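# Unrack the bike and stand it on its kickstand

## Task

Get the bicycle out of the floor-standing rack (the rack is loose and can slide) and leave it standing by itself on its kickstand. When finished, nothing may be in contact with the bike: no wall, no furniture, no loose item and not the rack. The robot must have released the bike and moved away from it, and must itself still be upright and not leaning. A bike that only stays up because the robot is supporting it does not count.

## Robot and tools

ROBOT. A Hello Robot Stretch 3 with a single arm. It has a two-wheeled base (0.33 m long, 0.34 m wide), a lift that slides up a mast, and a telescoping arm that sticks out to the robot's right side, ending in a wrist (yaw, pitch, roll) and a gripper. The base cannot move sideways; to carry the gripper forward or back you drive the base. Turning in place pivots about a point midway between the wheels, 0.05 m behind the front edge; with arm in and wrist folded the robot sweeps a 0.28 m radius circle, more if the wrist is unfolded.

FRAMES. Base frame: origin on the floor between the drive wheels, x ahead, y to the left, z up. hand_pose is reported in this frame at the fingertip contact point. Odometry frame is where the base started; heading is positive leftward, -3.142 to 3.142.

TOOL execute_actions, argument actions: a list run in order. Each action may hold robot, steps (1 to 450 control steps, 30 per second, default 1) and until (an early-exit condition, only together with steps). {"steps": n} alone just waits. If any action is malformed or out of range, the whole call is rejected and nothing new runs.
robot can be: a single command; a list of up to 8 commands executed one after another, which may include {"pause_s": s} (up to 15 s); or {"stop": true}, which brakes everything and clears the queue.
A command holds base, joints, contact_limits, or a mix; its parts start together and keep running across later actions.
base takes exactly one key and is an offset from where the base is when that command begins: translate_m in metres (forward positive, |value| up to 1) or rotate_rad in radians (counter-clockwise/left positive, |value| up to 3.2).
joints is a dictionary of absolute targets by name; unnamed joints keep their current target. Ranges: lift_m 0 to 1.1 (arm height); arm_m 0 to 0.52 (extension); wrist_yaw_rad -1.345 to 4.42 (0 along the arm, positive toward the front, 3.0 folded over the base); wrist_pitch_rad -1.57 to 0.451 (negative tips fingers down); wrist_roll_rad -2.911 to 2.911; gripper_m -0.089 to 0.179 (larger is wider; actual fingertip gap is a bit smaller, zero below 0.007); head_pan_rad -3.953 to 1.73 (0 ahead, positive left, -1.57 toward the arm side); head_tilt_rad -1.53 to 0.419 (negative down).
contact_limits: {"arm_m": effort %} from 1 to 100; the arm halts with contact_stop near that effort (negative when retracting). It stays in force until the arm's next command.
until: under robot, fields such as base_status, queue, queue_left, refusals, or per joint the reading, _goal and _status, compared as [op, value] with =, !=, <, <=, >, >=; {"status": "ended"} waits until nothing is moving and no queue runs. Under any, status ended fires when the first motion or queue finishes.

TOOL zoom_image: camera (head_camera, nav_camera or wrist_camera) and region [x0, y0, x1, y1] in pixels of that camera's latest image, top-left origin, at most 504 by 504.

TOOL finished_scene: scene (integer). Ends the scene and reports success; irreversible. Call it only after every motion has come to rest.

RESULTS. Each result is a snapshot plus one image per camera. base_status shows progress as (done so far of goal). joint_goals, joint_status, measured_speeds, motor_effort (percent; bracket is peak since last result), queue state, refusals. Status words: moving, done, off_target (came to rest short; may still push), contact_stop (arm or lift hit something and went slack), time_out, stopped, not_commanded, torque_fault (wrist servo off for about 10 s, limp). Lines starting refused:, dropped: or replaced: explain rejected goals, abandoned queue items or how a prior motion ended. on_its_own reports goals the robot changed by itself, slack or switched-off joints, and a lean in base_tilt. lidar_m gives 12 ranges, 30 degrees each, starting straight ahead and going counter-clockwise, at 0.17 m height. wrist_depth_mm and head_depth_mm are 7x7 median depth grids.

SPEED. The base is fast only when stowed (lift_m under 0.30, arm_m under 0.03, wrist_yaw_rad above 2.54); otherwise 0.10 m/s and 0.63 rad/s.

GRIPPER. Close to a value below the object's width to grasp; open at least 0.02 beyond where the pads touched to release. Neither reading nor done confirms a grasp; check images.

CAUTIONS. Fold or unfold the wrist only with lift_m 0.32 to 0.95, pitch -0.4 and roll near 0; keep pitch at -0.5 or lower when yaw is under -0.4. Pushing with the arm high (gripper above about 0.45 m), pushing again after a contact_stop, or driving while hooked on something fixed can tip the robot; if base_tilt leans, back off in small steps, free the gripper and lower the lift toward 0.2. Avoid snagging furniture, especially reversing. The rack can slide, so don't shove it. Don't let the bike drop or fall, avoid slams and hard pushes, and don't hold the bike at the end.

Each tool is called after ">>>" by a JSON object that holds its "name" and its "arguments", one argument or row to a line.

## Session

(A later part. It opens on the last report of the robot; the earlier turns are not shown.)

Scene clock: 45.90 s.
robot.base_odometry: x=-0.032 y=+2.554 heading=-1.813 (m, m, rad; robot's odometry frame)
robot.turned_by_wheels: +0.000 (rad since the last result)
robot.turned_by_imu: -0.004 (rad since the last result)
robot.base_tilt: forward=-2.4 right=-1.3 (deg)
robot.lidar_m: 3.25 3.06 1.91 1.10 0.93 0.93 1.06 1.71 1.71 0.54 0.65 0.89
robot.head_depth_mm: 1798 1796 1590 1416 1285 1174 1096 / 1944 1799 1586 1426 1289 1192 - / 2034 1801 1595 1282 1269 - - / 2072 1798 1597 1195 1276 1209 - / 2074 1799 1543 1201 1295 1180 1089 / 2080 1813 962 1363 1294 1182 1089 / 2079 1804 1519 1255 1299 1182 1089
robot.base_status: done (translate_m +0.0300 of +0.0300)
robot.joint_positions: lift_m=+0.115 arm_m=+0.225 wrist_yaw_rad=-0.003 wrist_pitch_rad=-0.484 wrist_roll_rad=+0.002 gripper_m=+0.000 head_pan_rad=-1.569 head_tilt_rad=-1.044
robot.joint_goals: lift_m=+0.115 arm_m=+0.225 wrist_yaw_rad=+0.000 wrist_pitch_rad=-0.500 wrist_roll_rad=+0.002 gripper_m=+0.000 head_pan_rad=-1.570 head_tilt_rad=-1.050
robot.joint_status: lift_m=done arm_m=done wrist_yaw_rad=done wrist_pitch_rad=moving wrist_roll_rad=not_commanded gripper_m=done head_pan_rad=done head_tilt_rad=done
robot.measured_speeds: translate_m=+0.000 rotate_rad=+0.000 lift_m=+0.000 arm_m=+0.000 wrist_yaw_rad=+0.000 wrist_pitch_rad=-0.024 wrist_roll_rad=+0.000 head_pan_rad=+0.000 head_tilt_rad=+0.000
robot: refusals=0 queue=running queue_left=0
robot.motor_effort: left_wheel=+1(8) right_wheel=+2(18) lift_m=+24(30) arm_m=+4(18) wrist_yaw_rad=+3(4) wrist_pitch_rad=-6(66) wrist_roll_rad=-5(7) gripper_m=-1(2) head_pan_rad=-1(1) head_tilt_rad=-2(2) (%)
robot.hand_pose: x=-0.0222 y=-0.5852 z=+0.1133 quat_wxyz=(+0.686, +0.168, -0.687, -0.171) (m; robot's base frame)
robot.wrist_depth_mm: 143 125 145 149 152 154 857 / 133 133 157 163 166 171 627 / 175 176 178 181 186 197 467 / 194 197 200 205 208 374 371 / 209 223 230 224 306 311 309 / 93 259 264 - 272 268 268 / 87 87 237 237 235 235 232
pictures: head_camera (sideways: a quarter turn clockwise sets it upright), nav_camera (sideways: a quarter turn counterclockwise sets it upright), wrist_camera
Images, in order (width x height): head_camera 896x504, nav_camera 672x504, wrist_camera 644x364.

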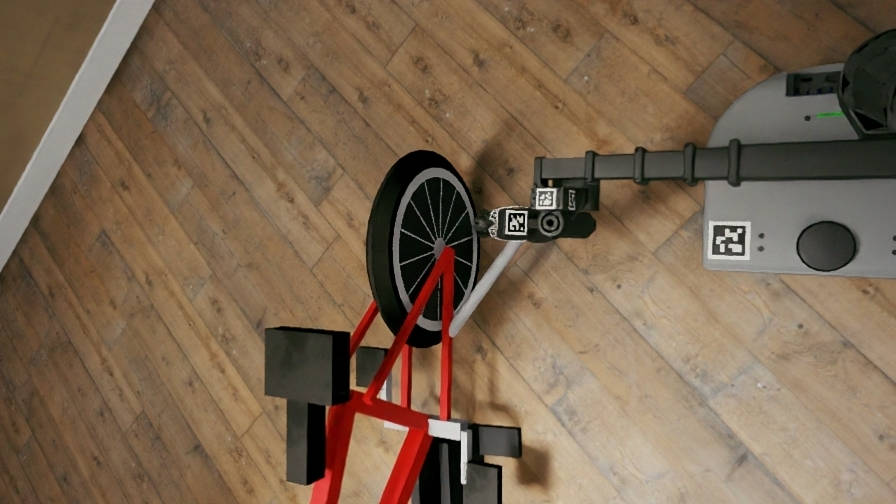

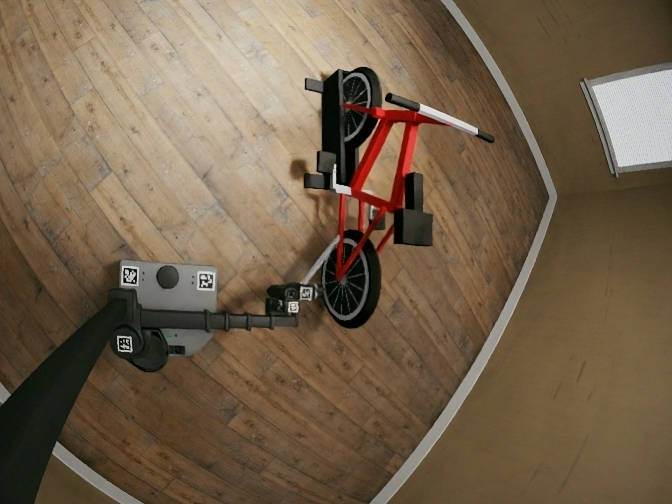

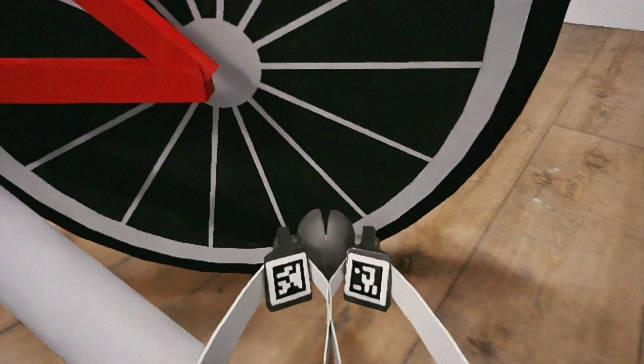

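Near the centre point. Go lower and forward.

>>> {"name": "execute_actions", "arguments": {
  "actions": [
    {"robot":[{"joints":{"wrist_pitch_rad":-0.62}},{"base":{"translate_m":0.12}}],"steps":120,"until":{"robot":{"status":"ended"}}}
  ]
}}

Scene clock: 49.33 s.
robot.base_odometry: x=-0.060 y=+2.438 heading=-1.813 (m, m, rad; robot's odometry frame)
robot.turned_by_wheels: +0.000 (rad since the last result)
robot.turned_by_imu: +0.000 (rad since the last result)
robot.base_tilt: forward=-2.4 right=-1.2 (deg)
robot.lidar_m: 3.13 2.97 2.11 1.20 1.02 1.02 1.16 1.80 0.66 0.55 0.78 0.88
robot.head_depth_mm: 1879 1794 1588 1425 1285 1176 1098 / 1989 1805 1595 1365 1288 1195 - / 2062 1798 1598 1247 1263 - - / 2075 1805 1540 1198 1275 1202 - / 2083 1820 993 1364 1293 1181 1086 / 2075 1805 1545 1245 1293 1180 1090 / 2080 1824 1548 1293 1295 1182 1089
robot.base_status: done (translate_m +0.1200 of +0.1200)
robot.joint_positions: lift_m=+0.115 arm_m=+0.225 wrist_yaw_rad=-0.002 wrist_pitch_rad=-0.635 wrist_roll_rad=-0.009 gripper_m=+0.000 head_pan_rad=-1.569 head_tilt_rad=-1.044
robot.joint_goals: lift_m=+0.115 arm_m=+0.225 wrist_yaw_rad=+0.000 wrist_pitch_rad=-0.620 wrist_roll_rad=-0.009 gripper_m=+0.000 head_pan_rad=-1.570 head_tilt_rad=-1.050
robot.joint_status: lift_m=done arm_m=done wrist_yaw_rad=done wrist_pitch_rad=done wrist_roll_rad=not_commanded gripper_m=done head_pan_rad=done head_tilt_rad=done
robot.measured_speeds: translate_m=+0.000 rotate_rad=+0.000 lift_m=+0.000 arm_m=+0.000 wrist_yaw_rad=+0.000 wrist_pitch_rad=+0.000 wrist_roll_rad=+0.000 head_pan_rad=+0.000 head_tilt_rad=+0.000
robot: refusals=0 queue=done queue_left=0
robot.motor_effort: left_wheel=+1(7) right_wheel=+0(28) lift_m=+27(27) arm_m=+4(4) wrist_yaw_rad=+2(19) wrist_pitch_rad=+5(10) wrist_roll_rad=-1(5) gripper_m=-2(3) head_pan_rad=+0(1) head_tilt_rad=-3(2) (%)
robot.hand_pose: x=-0.0219 y=-0.5617 z=+0.0825 quat_wxyz=(+0.675, +0.221, -0.669, -0.221) (m; robot's base frame)
robot.wrist_depth_mm: 107 153 155 156 159 161 163 / 107 182 173 176 178 181 184 / 110 358 199 200 205 208 216 / 298 306 295 235 241 284 302 / 266 265 267 280 263 263 261 / 236 235 234 - 235 232 232 / 210 209 208 209 208 208 208
pictures: head_camera (sideways: a quarter turn clockwise sets it upright), nav_camera (sideways: a quarter turn counterclockwise sets it upright), wrist_camera
Images, in order (width x height): head_camera 896x504, nav_camera 672x504, wrist_camera 644x364.

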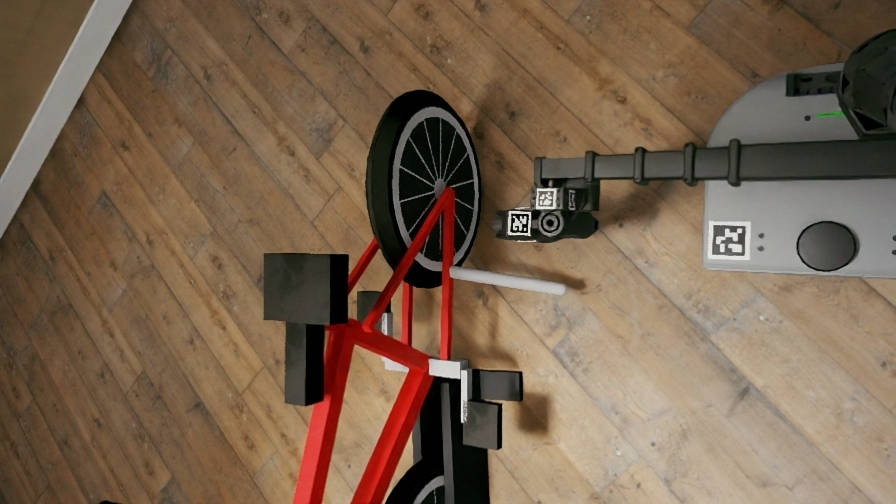

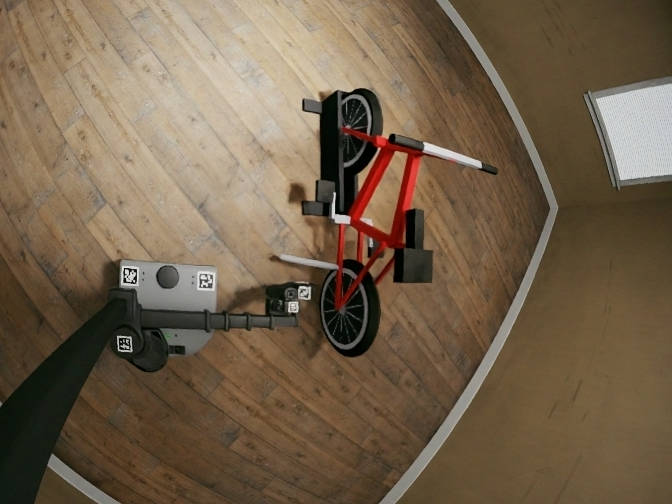

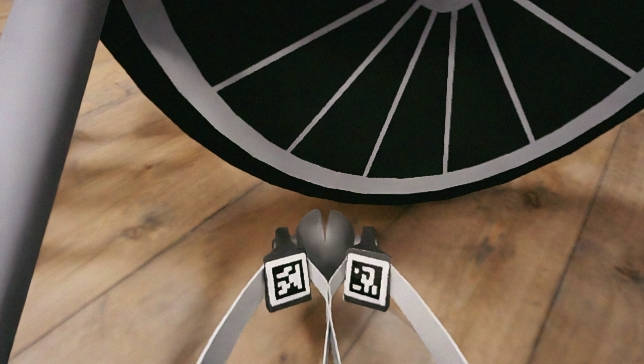

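>>> {"name": "execute_actions", "arguments": {
  "actions": [
    {"robot":[{"joints":{"arm_m":0.1,"lift_m":0.25,"wrist_pitch_rad":0,"gripper_m":0.11}},{"base":{"translate_m":0.18}},{"joints":{"arm_m":0.18}}],"steps":400,"until":{"robot":{"status":"ended"}}}
  ]
}}

Scene clock: 56.37 s.
robot.base_odometry: x=-0.104 y=+2.263 heading=-1.813 (m, m, rad; robot's odometry frame)
robot.turned_by_wheels: +0.000 (rad since the last result)
robot.turned_by_imu: +0.000 (rad since the last result)
robot.base_tilt: forward=-2.3 right=-1.3 (deg)
robot.lidar_m: 2.98 2.86 2.39 1.35 1.15 1.15 1.31 1.91 0.66 0.55 0.69 0.86
robot.head_depth_mm: 1963 1802 1593 1229 1289 1177 1098 / 2030 1797 1566 1198 1285 1189 - / 2076 1799 943 1214 1254 1207 - / 2081 1807 1058 1262 1271 1206 - / 2082 1805 1570 1250 1295 1183 1088 / 2081 1779 951 1252 1290 1178 1086 / 2094 1811 1606 1247 1293 1183 1090
robot.base_status: done (translate_m +0.1800 of +0.1800)
robot.joint_positions: lift_m=+0.250 arm_m=+0.180 wrist_yaw_rad=-0.001 wrist_pitch_rad=-0.022 wrist_roll_rad=-0.010 gripper_m=+0.110 head_pan_rad=-1.569 head_tilt_rad=-1.044
robot.joint_goals: lift_m=+0.250 arm_m=+0.180 wrist_yaw_rad=+0.000 wrist_pitch_rad=+0.000 wrist_roll_rad=-0.010 gripper_m=+0.110 head_pan_rad=-1.570 head_tilt_rad=-1.050
robot.joint_status: lift_m=done arm_m=done wrist_yaw_rad=done wrist_pitch_rad=done wrist_roll_rad=not_commanded gripper_m=done head_pan_rad=done head_tilt_rad=done
robot.measured_speeds: translate_m=+0.000 rotate_rad=+0.000 lift_m=+0.000 arm_m=+0.000 wrist_yaw_rad=+0.000 wrist_pitch_rad=+0.000 wrist_roll_rad=+0.000 head_pan_rad=+0.000 head_tilt_rad=+0.000
robot: refusals=0 queue=done queue_left=0
robot.motor_effort: left_wheel=+0(6) right_wheel=-1(6) lift_m=+33(45) arm_m=+5(5) wrist_yaw_rad=+2(2) wrist_pitch_rad=+7(58) wrist_roll_rad=+0(1) gripper_m=+0(80) head_pan_rad=-1(1) head_tilt_rad=-2(2) (%)
robot.hand_pose: x=-0.0217 y=-0.5803 z=+0.3589 quat_wxyz=(+0.711, +0.008, -0.703, -0.008) (m; robot's base frame)
robot.wrist_depth_mm: - 210 - - - - - / - - 216 217 - - - / - - - 227 - - - / - - - - 287 - 243 / 254 - - - - 237 236 / 235 258 243 713 732 225 242 / 594 247 253 355 252 245 249
pictures: head_camera (sideways: a quarter turn clockwise sets it upright), nav_camera (sideways: a quarter turn counterclockwise sets it upright), wrist_camera
Images, in order (width x height): head_camera 896x504, nav_camera 672x504, wrist_camera 644x364.

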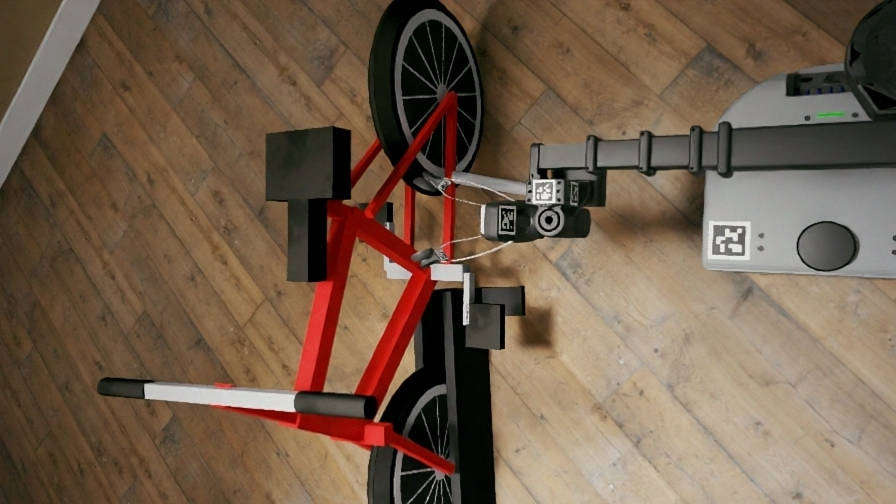

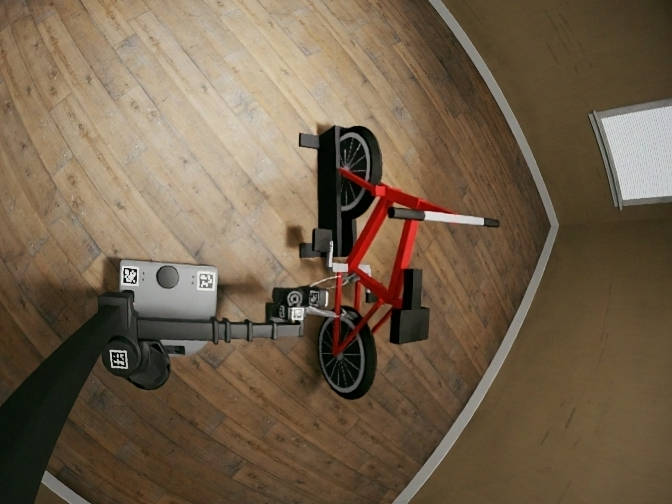

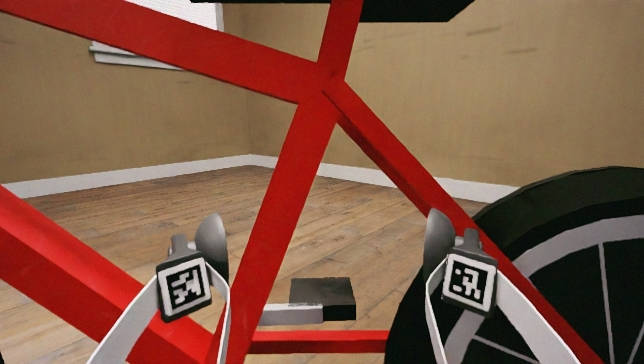

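>>> {"name": "execute_actions", "arguments": {
  "actions": [
    {"robot":[{"base":{"translate_m":0.025},"joints":{"gripper_m":0.09}},{"joints":{"arm_m":0.27}},{"joints":{"gripper_m":-0.03}},{"base":{"translate_m":-0.15}}],"steps":400,"until":{"robot":{"status":"ended"}}}
  ]
}}

Scene clock: 64.03 s.
robot.base_odometry: x=-0.074 y=+2.384 heading=-1.813 (m, m, rad; robot's odometry frame)
robot.turned_by_wheels: +0.000 (rad since the last result)
robot.turned_by_imu: +0.000 (rad since the last result)
robot.base_tilt: forward=-2.3 right=-1.3 (deg)
robot.lidar_m: 3.09 2.95 2.19 1.25 1.06 1.06 1.21 1.83 0.66 0.56 0.69 2.71
robot.head_depth_mm: 1916 1790 1589 1223 1287 1179 1099 / 2011 1799 1542 1205 1288 1194 - / 2083 1794 993 1200 1278 1207 - / 2093 1805 1514 1245 1294 1211 - / 2092 1805 1544 1289 1293 1184 1088 / 2077 1746 944 1249 1294 1184 1087 / 2070 1818 1593 1253 1291 1179 1090
robot.base_status: done (translate_m -0.1500 of -0.1500)
robot.joint_positions: lift_m=+0.250 arm_m=+0.270 wrist_yaw_rad=+0.021 wrist_pitch_rad=-0.020 wrist_roll_rad=+0.029 gripper_m=-0.020 head_pan_rad=-1.569 head_tilt_rad=-1.044
robot.joint_goals: lift_m=+0.250 arm_m=+0.270 wrist_yaw_rad=+0.000 wrist_pitch_rad=+0.000 wrist_roll_rad=+0.029 gripper_m=-0.021 head_pan_rad=-1.570 head_tilt_rad=-1.050
robot.joint_status: lift_m=done arm_m=done wrist_yaw_rad=done wrist_pitch_rad=done wrist_roll_rad=not_commanded gripper_m=done head_pan_rad=done head_tilt_rad=done
robot.measured_speeds: translate_m=+0.000 rotate_rad=+0.000 lift_m=+0.000 arm_m=+0.000 wrist_yaw_rad=+0.000 wrist_pitch_rad=+0.000 wrist_roll_rad=+0.000 head_pan_rad=+0.000 head_tilt_rad=+0.000
robot: refusals=0 queue=done queue_left=0
robot.on_its_own: gripper_m is held at -0.021, not at your -0.030, by its stall guard, which is not easing now; wrist_yaw_rad is at rest, and its effort (-17) is outside its rest range (-12 to +12)
robot.motor_effort: left_wheel=+9(19) right_wheel=-15(35) lift_m=+33(33) arm_m=+1(5) wrist_yaw_rad=-17(42) wrist_pitch_rad=+7(7) wrist_roll_rad=-16(16) gripper_m=-22(100) head_pan_rad=+0(1) head_tilt_rad=-3(3) (%)
robot.hand_pose: x=-0.0162 y=-0.6706 z=+0.3595 quat_wxyz=(+0.697, +0.015, -0.717, +0.000) (m; robot's base frame)
robot.wrist_depth_mm: - 125 125 126 128 - - / - - - 129 98 - - / - - - - 184 97 - / - - - 139 - 108 - / - - - 142 - 878 104 / 866 804 776 147 766 716 157 / 181 619 583 152 528 571 155
pictures: head_camera (sideways: a quarter turn clockwise sets it upright), nav_camera (sideways: a quarter turn counterclockwise sets it upright), wrist_camera
Images, in order (width x height): head_camera 896x504, nav_camera 672x504, wrist_camera 644x364.

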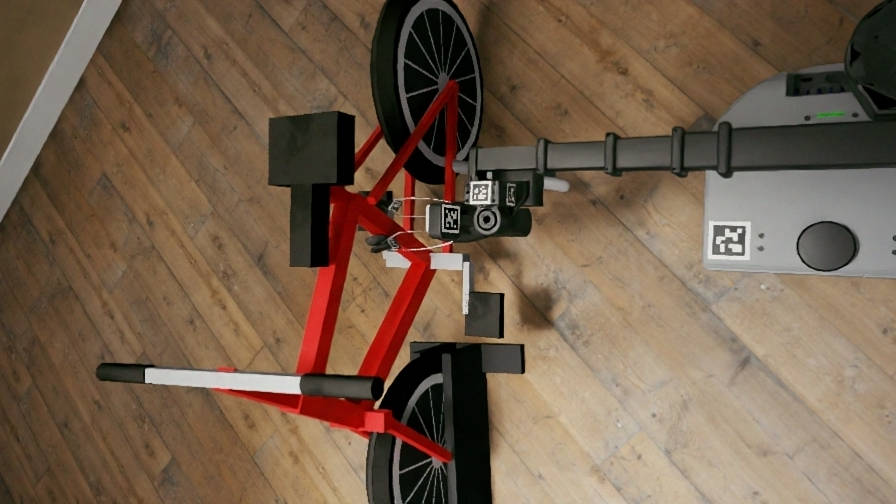

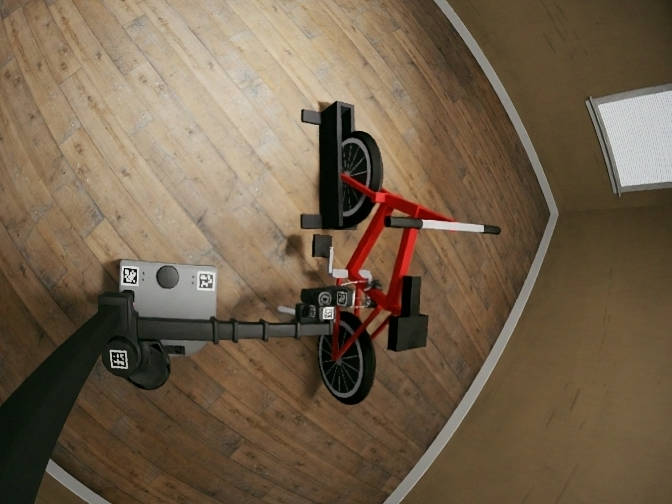

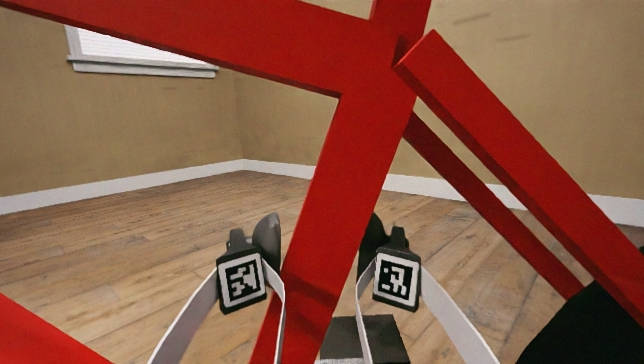

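>>> {"name": "execute_actions", "arguments": {
  "actions": [
    {"robot":{"base":{"translate_m":-0.27},"joints":{"arm_m":0.26,"head_pan_rad":-1.3}},"steps":400,"until":{"robot":{"status":"ended"}}}
  ]
}}

Scene clock: 68.00 s.
robot.base_odometry: x=-0.009 y=+2.647 heading=-1.813 (m, m, rad; robot's odometry frame)
robot.turned_by_wheels: +0.000 (rad since the last result)
robot.turned_by_imu: -0.001 (rad since the last result)
robot.base_tilt: forward=-2.3 right=-1.3 (deg)
robot.lidar_m: 3.31 3.13 1.82 1.02 0.87 0.86 0.99 1.64 0.66 0.57 0.67 2.90
robot.head_depth_mm: 1991 1797 908 1117 1287 1174 1085 / 2067 1804 1518 1239 1254 1182 - / 2068 1804 1543 1380 1290 1191 - / 2075 1775 1085 1362 1299 1197 - / 2086 1803 1568 1361 1295 1178 1084 / 2075 1803 1598 1370 1293 1182 1086 / 2080 1806 1599 1385 1298 1184 1091
robot.base_status: done (translate_m -0.2700 of -0.2700)
robot.joint_positions: lift_m=+0.250 arm_m=+0.260 wrist_yaw_rad=+0.050 wrist_pitch_rad=-0.025 wrist_roll_rad=+0.029 gripper_m=-0.017 head_pan_rad=-1.307 head_tilt_rad=-1.044
robot.joint_goals: lift_m=+0.250 arm_m=+0.260 wrist_yaw_rad=+0.052 wrist_pitch_rad=+0.000 wrist_roll_rad=+0.029 gripper_m=-0.018 head_pan_rad=-1.300 head_tilt_rad=-1.050
robot.joint_status: lift_m=done arm_m=done wrist_yaw_rad=done wrist_pitch_rad=done wrist_roll_rad=not_commanded gripper_m=done head_pan_rad=done head_tilt_rad=done
robot.measured_speeds: translate_m=+0.000 rotate_rad=-0.001 lift_m=+0.000 arm_m=+0.000 wrist_yaw_rad=-0.050 wrist_pitch_rad=+0.000 wrist_roll_rad=+0.000 head_pan_rad=+0.000 head_tilt_rad=+0.000
robot: refusals=0 queue=done queue_left=0
robot.on_its_own: wrist_yaw_rad is held at +0.052, not at your +0.000, by its stall guard, which is not easing now; gripper_m is held at -0.018, not at your -0.030, by its stall guard, which is not easing now
robot.motor_effort: left_wheel=+2(16) right_wheel=-2(33) lift_m=+33(33) arm_m=-4(13) wrist_yaw_rad=+2(39) wrist_pitch_rad=+9(9) wrist_roll_rad=-16(16) gripper_m=-19(26) head_pan_rad=+5(32) head_tilt_rad=-3(2) (%)
robot.hand_pose: x=-0.0086 y=-0.6605 z=+0.3581 quat_wxyz=(+0.697, +0.027, -0.716, +0.008) (m; robot's base frame)
robot.wrist_depth_mm: - 121 120 120 122 - 901 / - - - 124 123 - 895 / - - - - 131 94 923 / - - - 137 - 187 898 / - - - 141 - 881 101 / 851 821 804 146 725 723 160 / 179 627 594 154 524 570 157
pictures: head_camera (sideways: a quarter turn clockwise sets it upright), nav_camera (sideways: a quarter turn counterclockwise sets it upright), wrist_camera
Images, in order (width x height): head_camera 896x504, nav_camera 672x504, wrist_camera 644x364.

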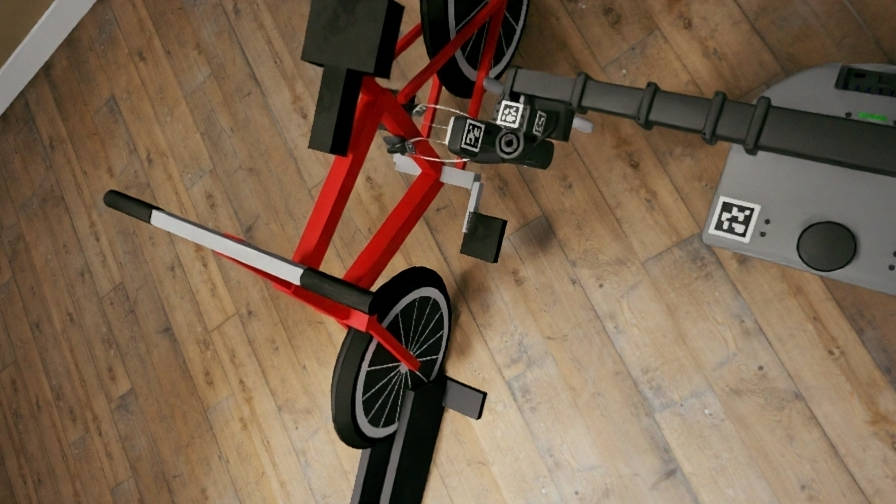

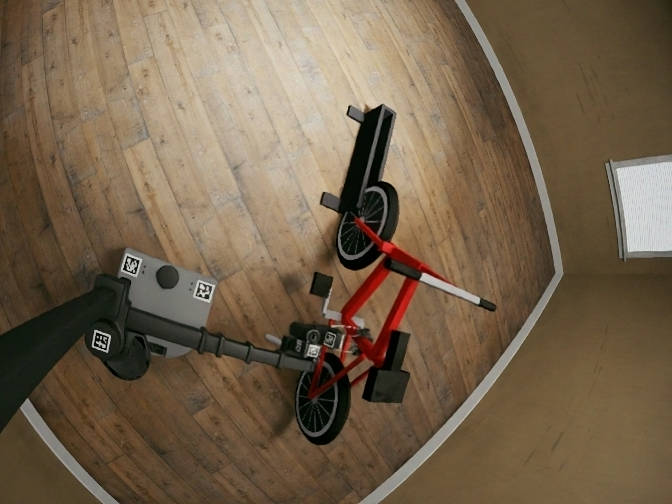

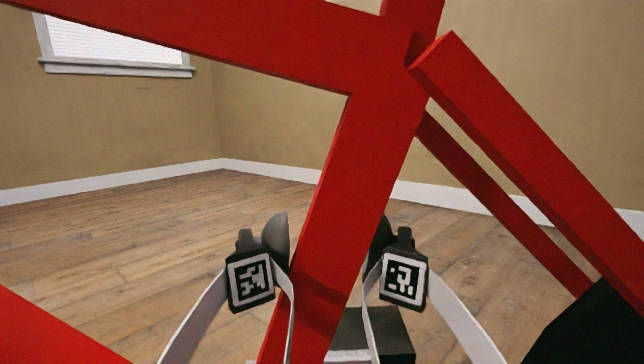

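>>> {"name": "execute_actions", "arguments": {
  "actions": [
    {"robot":[{"base":{"translate_m":-0.25},"joints":{"arm_m":0.25}},{"joints":{"arm_m":0.21}}],"steps":400,"until":{"robot":{"status":"ended"}}}
  ]
}}

Scene clock: 73.27 s.
robot.base_odometry: x=+0.051 y=+2.889 heading=-1.813 (m, m, rad; robot's odometry frame)
robot.turned_by_wheels: +0.000 (rad since the last result)
robot.turned_by_imu: +0.000 (rad since the last result)
robot.base_tilt: forward=-2.5 right=-1.2 (deg)
robot.lidar_m: 3.53 3.29 1.45 0.80 0.69 0.68 0.78 1.30 0.63 0.47 0.48 0.82
robot.head_depth_mm: 1849 1797 1585 859 1287 1180 1085 / 2010 1803 1592 1009 1254 1177 - / 2064 1805 1598 1202 1275 1191 - / 2081 1777 1542 1381 1292 1192 - / 2082 1810 1594 1180 1291 1180 1085 / 2083 1816 1603 1366 1292 1180 1090 / 2093 1810 1592 1394 1297 1187 1090
robot.base_status: done (translate_m -0.2500 of -0.2500)
robot.joint_positions: lift_m=+0.250 arm_m=+0.210 wrist_yaw_rad=+0.051 wrist_pitch_rad=-0.044 wrist_roll_rad=+0.029 gripper_m=-0.017 head_pan_rad=-1.307 head_tilt_rad=-1.044
robot.joint_goals: lift_m=+0.250 arm_m=+0.210 wrist_yaw_rad=+0.052 wrist_pitch_rad=+0.000 wrist_roll_rad=+0.029 gripper_m=-0.018 head_pan_rad=-1.300 head_tilt_rad=-1.050
robot.joint_status: lift_m=done arm_m=done wrist_yaw_rad=done wrist_pitch_rad=done wrist_roll_rad=not_commanded gripper_m=done head_pan_rad=done head_tilt_rad=done
robot.measured_speeds: translate_m=+0.000 rotate_rad=+0.000 lift_m=+0.000 arm_m=+0.000 wrist_yaw_rad=+0.000 wrist_pitch_rad=+0.000 wrist_roll_rad=+0.000 head_pan_rad=+0.000 head_tilt_rad=+0.000
robot: refusals=0 queue=done queue_left=0
robot.on_its_own: wrist_yaw_rad is held at +0.052, not at your +0.000, by its stall guard, which is not easing now; gripper_m is held at -0.018, not at your -0.030, by its stall guard, which is not easing now
robot.motor_effort: left_wheel=+0(17) right_wheel=+1(34) lift_m=+33(33) arm_m=+5(6) wrist_yaw_rad=+1(42) wrist_pitch_rad=+15(16) wrist_roll_rad=-16(16) gripper_m=-19(24) head_pan_rad=+5(4) head_tilt_rad=-3(3) (%)
robot.hand_pose: x=-0.0085 y=-0.6092 z=+0.3532 quat_wxyz=(+0.697, +0.034, -0.716, +0.002) (m; robot's base frame)
robot.wrist_depth_mm: - 96 96 97 99 922 787 / - - - 104 104 906 798 / - - - - 111 76 820 / - - - 134 - 83 806 / - - - 131 981 876 89 / 809 768 776 140 694 690 99 / 179 606 551 157 534 184 159
pictures: head_camera (sideways: a quarter turn clockwise sets it upright), nav_camera (sideways: a quarter turn counterclockwise sets it upright), wrist_camera
Images, in order (width x height): head_camera 896x504, nav_camera 672x504, wrist_camera 644x364.

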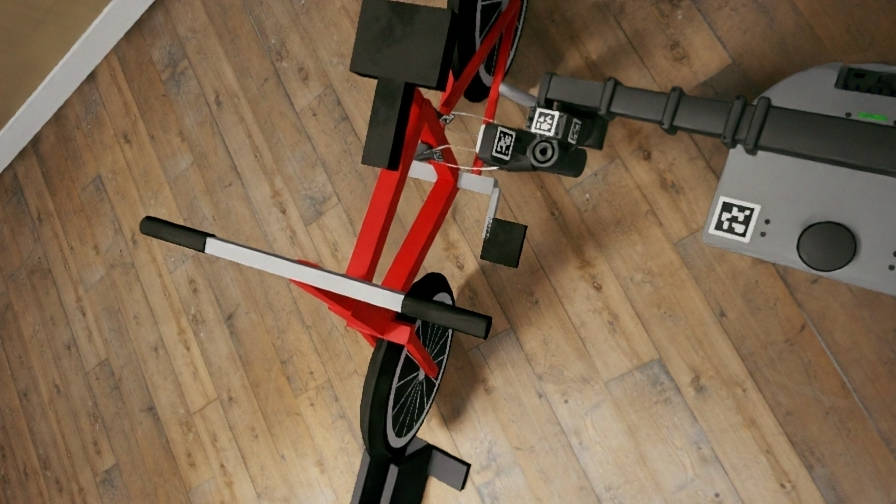

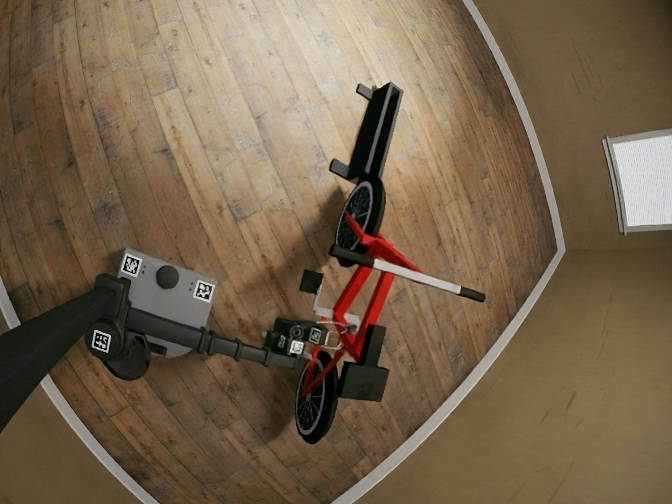

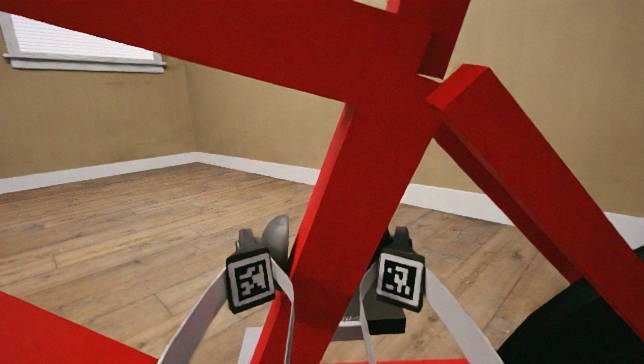

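>>> {"name": "execute_actions", "arguments": {
  "actions": [
    {"robot":[{"joints":{"arm_m":0.235}},{"base":{"translate_m":-0.15}},{"joints":{"arm_m":0.195,"lift_m":0.245}}],"steps":400,"until":{"robot":{"status":"ended"}}}
  ]
}}

Scene clock: 78.33 s.
robot.base_odometry: x=+0.087 y=+3.035 heading=-1.813 (m, m, rad; robot's odometry frame)
robot.turned_by_wheels: +0.000 (rad since the last result)
robot.turned_by_imu: -0.001 (rad since the last result)
robot.base_tilt: forward=-2.5 right=-1.4 (deg)
robot.lidar_m: 3.65 3.39 1.22 0.68 0.58 0.58 0.65 1.10 0.60 0.48 0.48 0.81
robot.head_depth_mm: 1732 1779 1585 857 1284 1174 1088 / 1955 1799 1590 935 1266 1175 - / 2076 1812 1592 1172 1274 1197 - / 2075 1771 1571 1183 1271 1195 - / 2069 1810 1593 1098 1290 1181 1089 / 2089 1807 1598 1362 1295 1178 1086 / 2087 1806 1599 1411 1291 1183 1088
robot.base_status: done (translate_m -0.1500 of -0.1500)
robot.joint_positions: lift_m=+0.245 arm_m=+0.194 wrist_yaw_rad=+0.059 wrist_pitch_rad=-0.045 wrist_roll_rad=+0.029 gripper_m=-0.017 head_pan_rad=-1.307 head_tilt_rad=-1.044
robot.joint_goals: lift_m=+0.245 arm_m=+0.195 wrist_yaw_rad=+0.052 wrist_pitch_rad=+0.000 wrist_roll_rad=+0.029 gripper_m=-0.018 head_pan_rad=-1.300 head_tilt_rad=-1.050
robot.joint_status: lift_m=done arm_m=done wrist_yaw_rad=done wrist_pitch_rad=done wrist_roll_rad=not_commanded gripper_m=done head_pan_rad=done head_tilt_rad=done
robot.measured_speeds: translate_m=+0.000 rotate_rad=+0.000 lift_m=+0.000 arm_m=+0.000 wrist_yaw_rad=+0.000 wrist_pitch_rad=+0.000 wrist_roll_rad=+0.000 head_pan_rad=+0.000 head_tilt_rad=+0.000
robot: refusals=0 queue=done queue_left=0
robot.on_its_own: wrist_yaw_rad is held at +0.052, not at your +0.000, by its stall guard, which is not easing now; gripper_m is held at -0.018, not at your -0.030, by its stall guard, which is not easing now
robot.motor_effort: left_wheel=+0(4) right_wheel=+1(12) lift_m=+27(32) arm_m=+8(14) wrist_yaw_rad=-5(14) wrist_pitch_rad=+16(16) wrist_roll_rad=-16(16) gripper_m=-20(20) head_pan_rad=+6(4) head_tilt_rad=-3(3) (%)
robot.hand_pose: x=-0.0064 y=-0.5938 z=+0.3481 quat_wxyz=(+0.697, +0.037, -0.716, +0.004) (m; robot's base frame)
robot.wrist_depth_mm: - 87 87 88 90 849 717 / - - 94 95 96 847 750 / - - - - 102 66 772 / - - - 124 116 72 747 / - - - 125 954 852 82 / 810 785 767 136 714 690 90 / 179 588 532 156 538 183 159
pictures: head_camera (sideways: a quarter turn clockwise sets it upright), nav_camera (sideways: a quarter turn counterclockwise sets it upright), wrist_camera
Images, in order (width x height): head_camera 896x504, nav_camera 672x504, wrist_camera 644x364.

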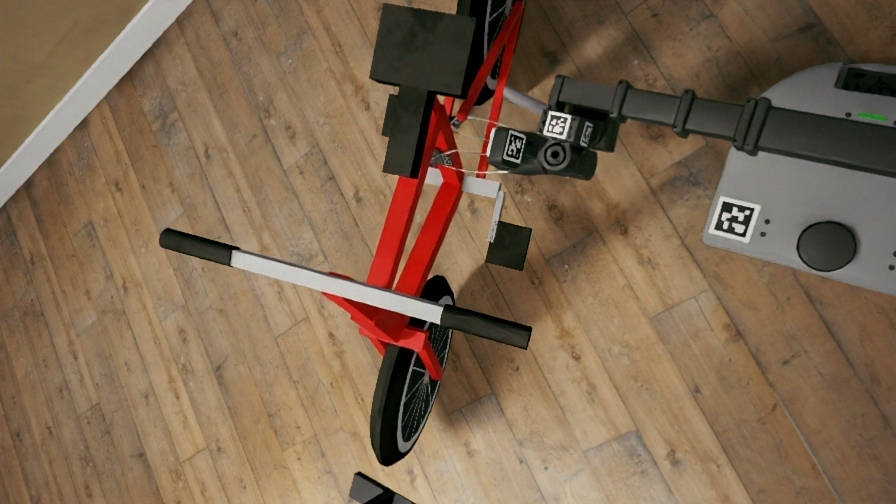

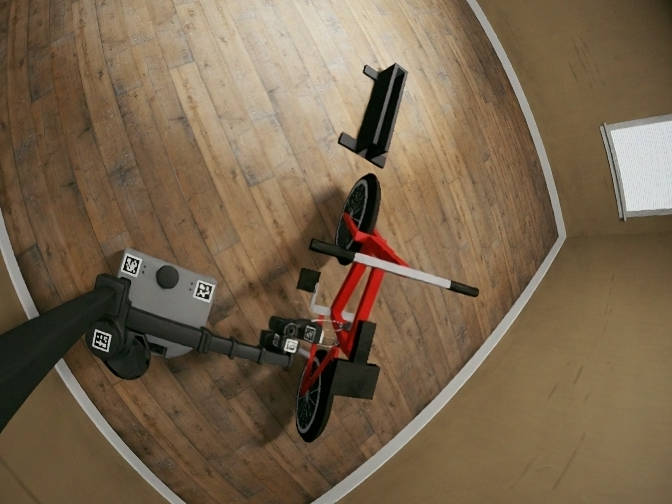

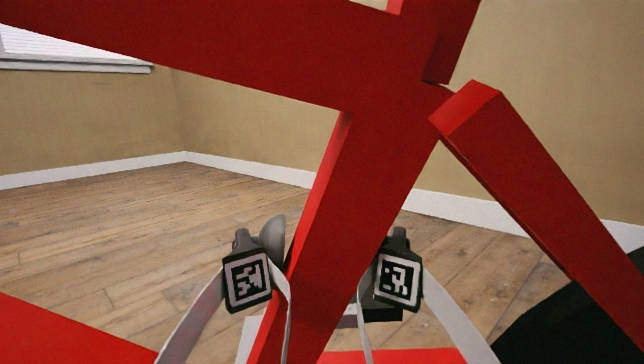

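The arm is still holding the bike up; keep lowering it.

>>> {"name": "execute_actions", "arguments": {
  "actions": [
    {"robot":[{"joints":{"arm_m":0.165,"lift_m":0.24},"contact_limits":{"arm_m":18}}],"steps":400,"until":{"robot":{"status":"ended"}}},
    {"steps":10}
  ]
}}

Scene clock: 80.03 s.
robot.base_odometry: x=+0.087 y=+3.035 heading=-1.813 (m, m, rad; robot's odometry frame)
robot.turned_by_wheels: +0.000 (rad since the last result)
robot.turned_by_imu: +0.000 (rad since the last result)
robot.base_tilt: forward=-2.4 right=-1.2 (deg)
robot.lidar_m: 3.63 3.38 1.22 0.68 0.58 0.58 0.66 1.10 0.58 0.46 0.46 0.66
robot.head_depth_mm: 1722 1778 1584 847 1268 1178 1084 / 1949 1804 1592 936 1307 1177 - / 2072 1808 1591 1161 1274 1191 - / 2080 1803 1593 1124 1276 1196 - / 2094 1798 1561 1362 1291 1181 1087 / 2075 1787 1596 1370 1295 1182 1090 / 2096 1811 1599 1433 1291 1179 1086
robot.base_status: done (translate_m -0.1500 of -0.1500)
robot.joint_positions: lift_m=+0.240 arm_m=+0.166 wrist_yaw_rad=+0.068 wrist_pitch_rad=-0.028 wrist_roll_rad=+0.029 gripper_m=-0.017 head_pan_rad=-1.307 head_tilt_rad=-1.044
robot.joint_goals: lift_m=+0.240 arm_m=+0.165 wrist_yaw_rad=+0.052 wrist_pitch_rad=+0.000 wrist_roll_rad=+0.029 gripper_m=-0.018 head_pan_rad=-1.300 head_tilt_rad=-1.050
robot.joint_status: lift_m=done arm_m=done wrist_yaw_rad=done wrist_pitch_rad=done wrist_roll_rad=not_commanded gripper_m=done head_pan_rad=done head_tilt_rad=done
robot.measured_speeds: translate_m=+0.000 rotate_rad=+0.000 lift_m=+0.000 arm_m=+0.000 wrist_yaw_rad=+0.000 wrist_pitch_rad=+0.000 wrist_roll_rad=+0.000 head_pan_rad=+0.000 head_tilt_rad=+0.000
robot: refusals=0 queue=done queue_left=0
robot.on_its_own: wrist_yaw_rad is held at +0.052, not at your +0.000, by its stall guard, which is not easing now; gripper_m is held at -0.018, not at your -0.030, by its stall guard, which is not easing now; wrist_yaw_rad is at rest, and its effort (-13) is outside its rest range (-12 to +12)
robot.motor_effort: left_wheel=+5(5) right_wheel=-9(9) lift_m=+29(29) arm_m=-12(16) wrist_yaw_rad=-13(14) wrist_pitch_rad=+9(16) wrist_roll_rad=-16(16) gripper_m=-21(20) head_pan_rad=+4(3) head_tilt_rad=-3(3) (%)
robot.contact_limits: arm_m 18 (drawing in: default 26, maximum 42; extending or still: default 36, maximum 59)
robot.hand_pose: x=-0.0042 y=-0.5659 z=+0.3474 quat_wxyz=(+0.697, +0.034, -0.716, +0.013) (m; robot's base frame)
robot.wrist_depth_mm: - 93 93 94 96 875 759 / - - 100 100 102 889 752 / - - - - 106 73 793 / - - - 122 - 77 798 / - - - 131 - 896 159 / 837 784 774 142 699 693 96 / 182 603 538 165 531 181 159
pictures: head_camera (sideways: a quarter turn clockwise sets it upright), nav_camera (sideways: a quarter turn counterclockwise sets it upright), wrist_camera
Images, in order (width x height): head_camera 896x504, nav_camera 672x504, wrist_camera 644x364.

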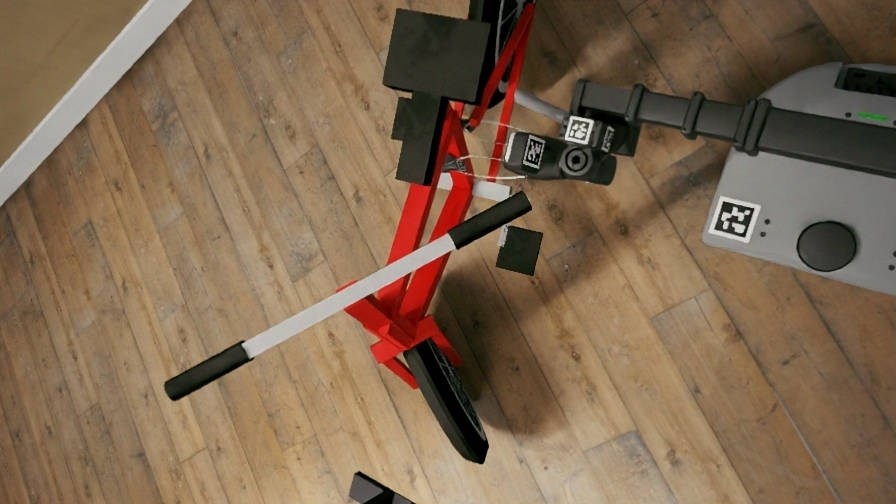

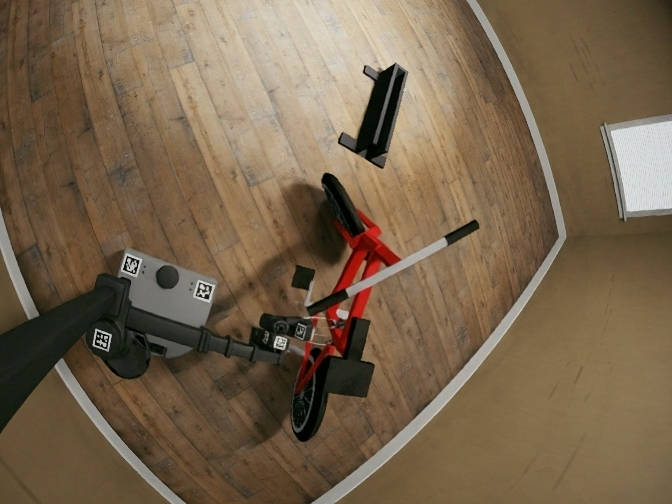

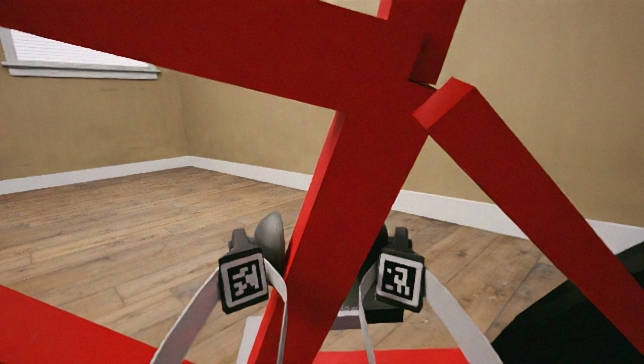

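On the stand now.

>>> {"name": "execute_actions", "arguments": {
  "actions": [
    {"robot":[{"joints":{"arm_m":0.172}},{"joints":{"gripper_m":0.08}},{"joints":{"arm_m":0.0}},{"joints":{"wrist_pitch_rad":-1.2,"gripper_m":0.03}}],"steps":400,"until":{"robot":{"status":"ended"}}}
  ]
}}

Scene clock: 86.23 s.
robot.base_odometry: x=+0.087 y=+3.035 heading=-1.813 (m, m, rad; robot's odometry frame)
robot.turned_by_wheels: +0.000 (rad since the last result)
robot.turned_by_imu: -0.001 (rad since the last result)
robot.base_tilt: forward=-2.4 right=-1.2 (deg)
robot.lidar_m: 3.64 3.37 1.22 0.68 0.58 0.57 0.66 1.10 0.58 0.46 0.47 0.66
robot.head_depth_mm: 1729 1776 1594 852 1273 1173 1084 / 1942 1801 1583 950 1269 1188 - / 2064 1801 1590 1156 1288 - - / 2074 1809 1597 1121 1271 1194 - / 2091 1818 1567 1366 1292 1179 1088 / 2088 1778 1594 1374 1293 1182 1086 / 2087 1804 1595 1432 1295 1180 1090
robot.base_status: done (translate_m -0.1500 of -0.1500)
robot.joint_positions: lift_m=+0.240 arm_m=+0.001 wrist_yaw_rad=+0.053 wrist_pitch_rad=-1.199 wrist_roll_rad=-0.004 gripper_m=+0.030 head_pan_rad=-1.307 head_tilt_rad=-1.044
robot.joint_goals: lift_m=+0.240 arm_m=+0.000 wrist_yaw_rad=+0.052 wrist_pitch_rad=-1.200 wrist_roll_rad=-0.004 gripper_m=+0.030 head_pan_rad=-1.300 head_tilt_rad=-1.050
robot.joint_status: lift_m=done arm_m=done wrist_yaw_rad=done wrist_pitch_rad=done wrist_roll_rad=not_commanded gripper_m=done head_pan_rad=done head_tilt_rad=done
robot.measured_speeds: translate_m=+0.000 rotate_rad=+0.000 lift_m=+0.000 arm_m=+0.000 wrist_yaw_rad=+0.000 wrist_pitch_rad=+0.000 wrist_roll_rad=+0.000 head_pan_rad=+0.000 head_tilt_rad=+0.000
robot: refusals=0 queue=done queue_left=0
robot.on_its_own: wrist_yaw_rad is held at +0.052, not at your +0.000, by its stall guard, which is not easing now
robot.motor_effort: left_wheel=+2(5) right_wheel=-2(10) lift_m=+29(29) arm_m=-4(13) wrist_yaw_rad=-1(14) wrist_pitch_rad=-1(11) wrist_roll_rad=-3(16) gripper_m=-1(80) head_pan_rad=+4(5) head_tilt_rad=-3(3) (%)
robot.hand_pose: x=-0.0179 y=-0.2167 z=+0.1312 quat_wxyz=(+0.595, +0.415, -0.571, -0.383) (m; robot's base frame)
robot.wrist_depth_mm: 334 334 336 337 334 332 335 / 323 325 323 322 327 325 327 / 315 311 314 313 317 314 315 / 304 302 304 307 301 305 306 / 292 295 298 295 299 296 298 / 286 288 290 288 - 285 285 / 278 277 - - - - 281
pictures: head_camera (sideways: a quarter turn clockwise sets it upright), nav_camera (sideways: a quarter turn counterclockwise sets it upright), wrist_camera
Images, in order (width x height): head_camera 896x504, nav_camera 672x504, wrist_camera 644x364.

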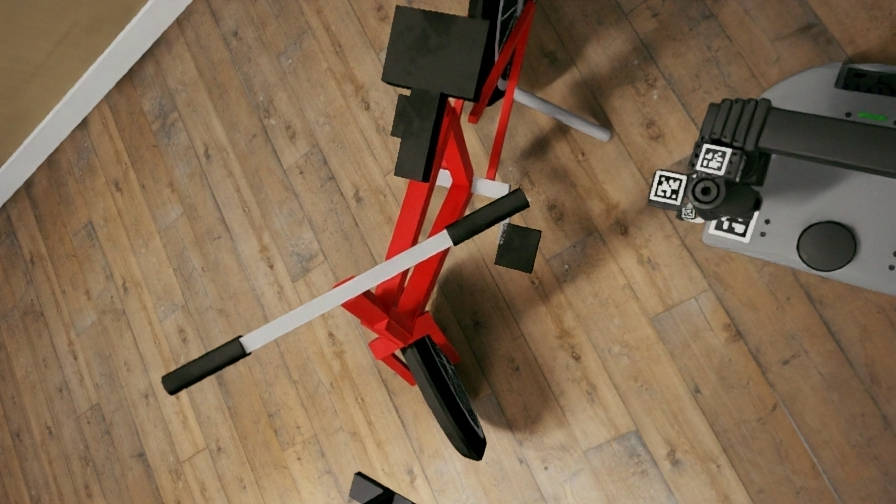

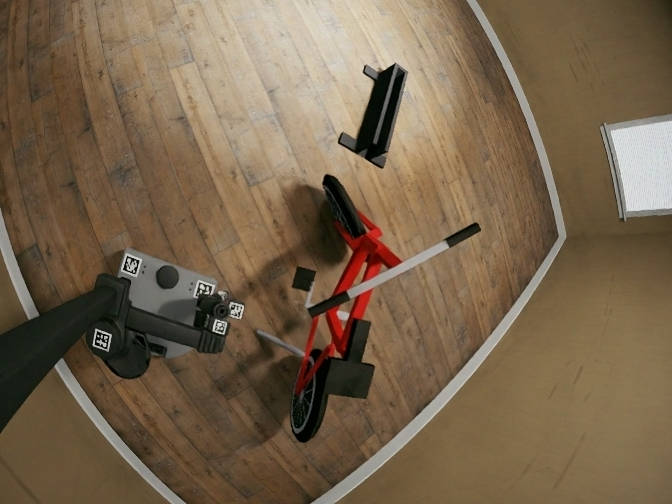

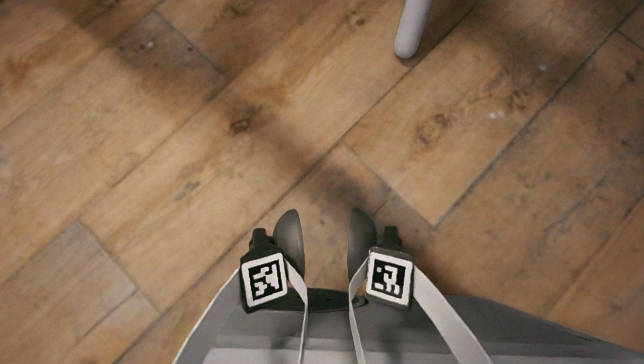

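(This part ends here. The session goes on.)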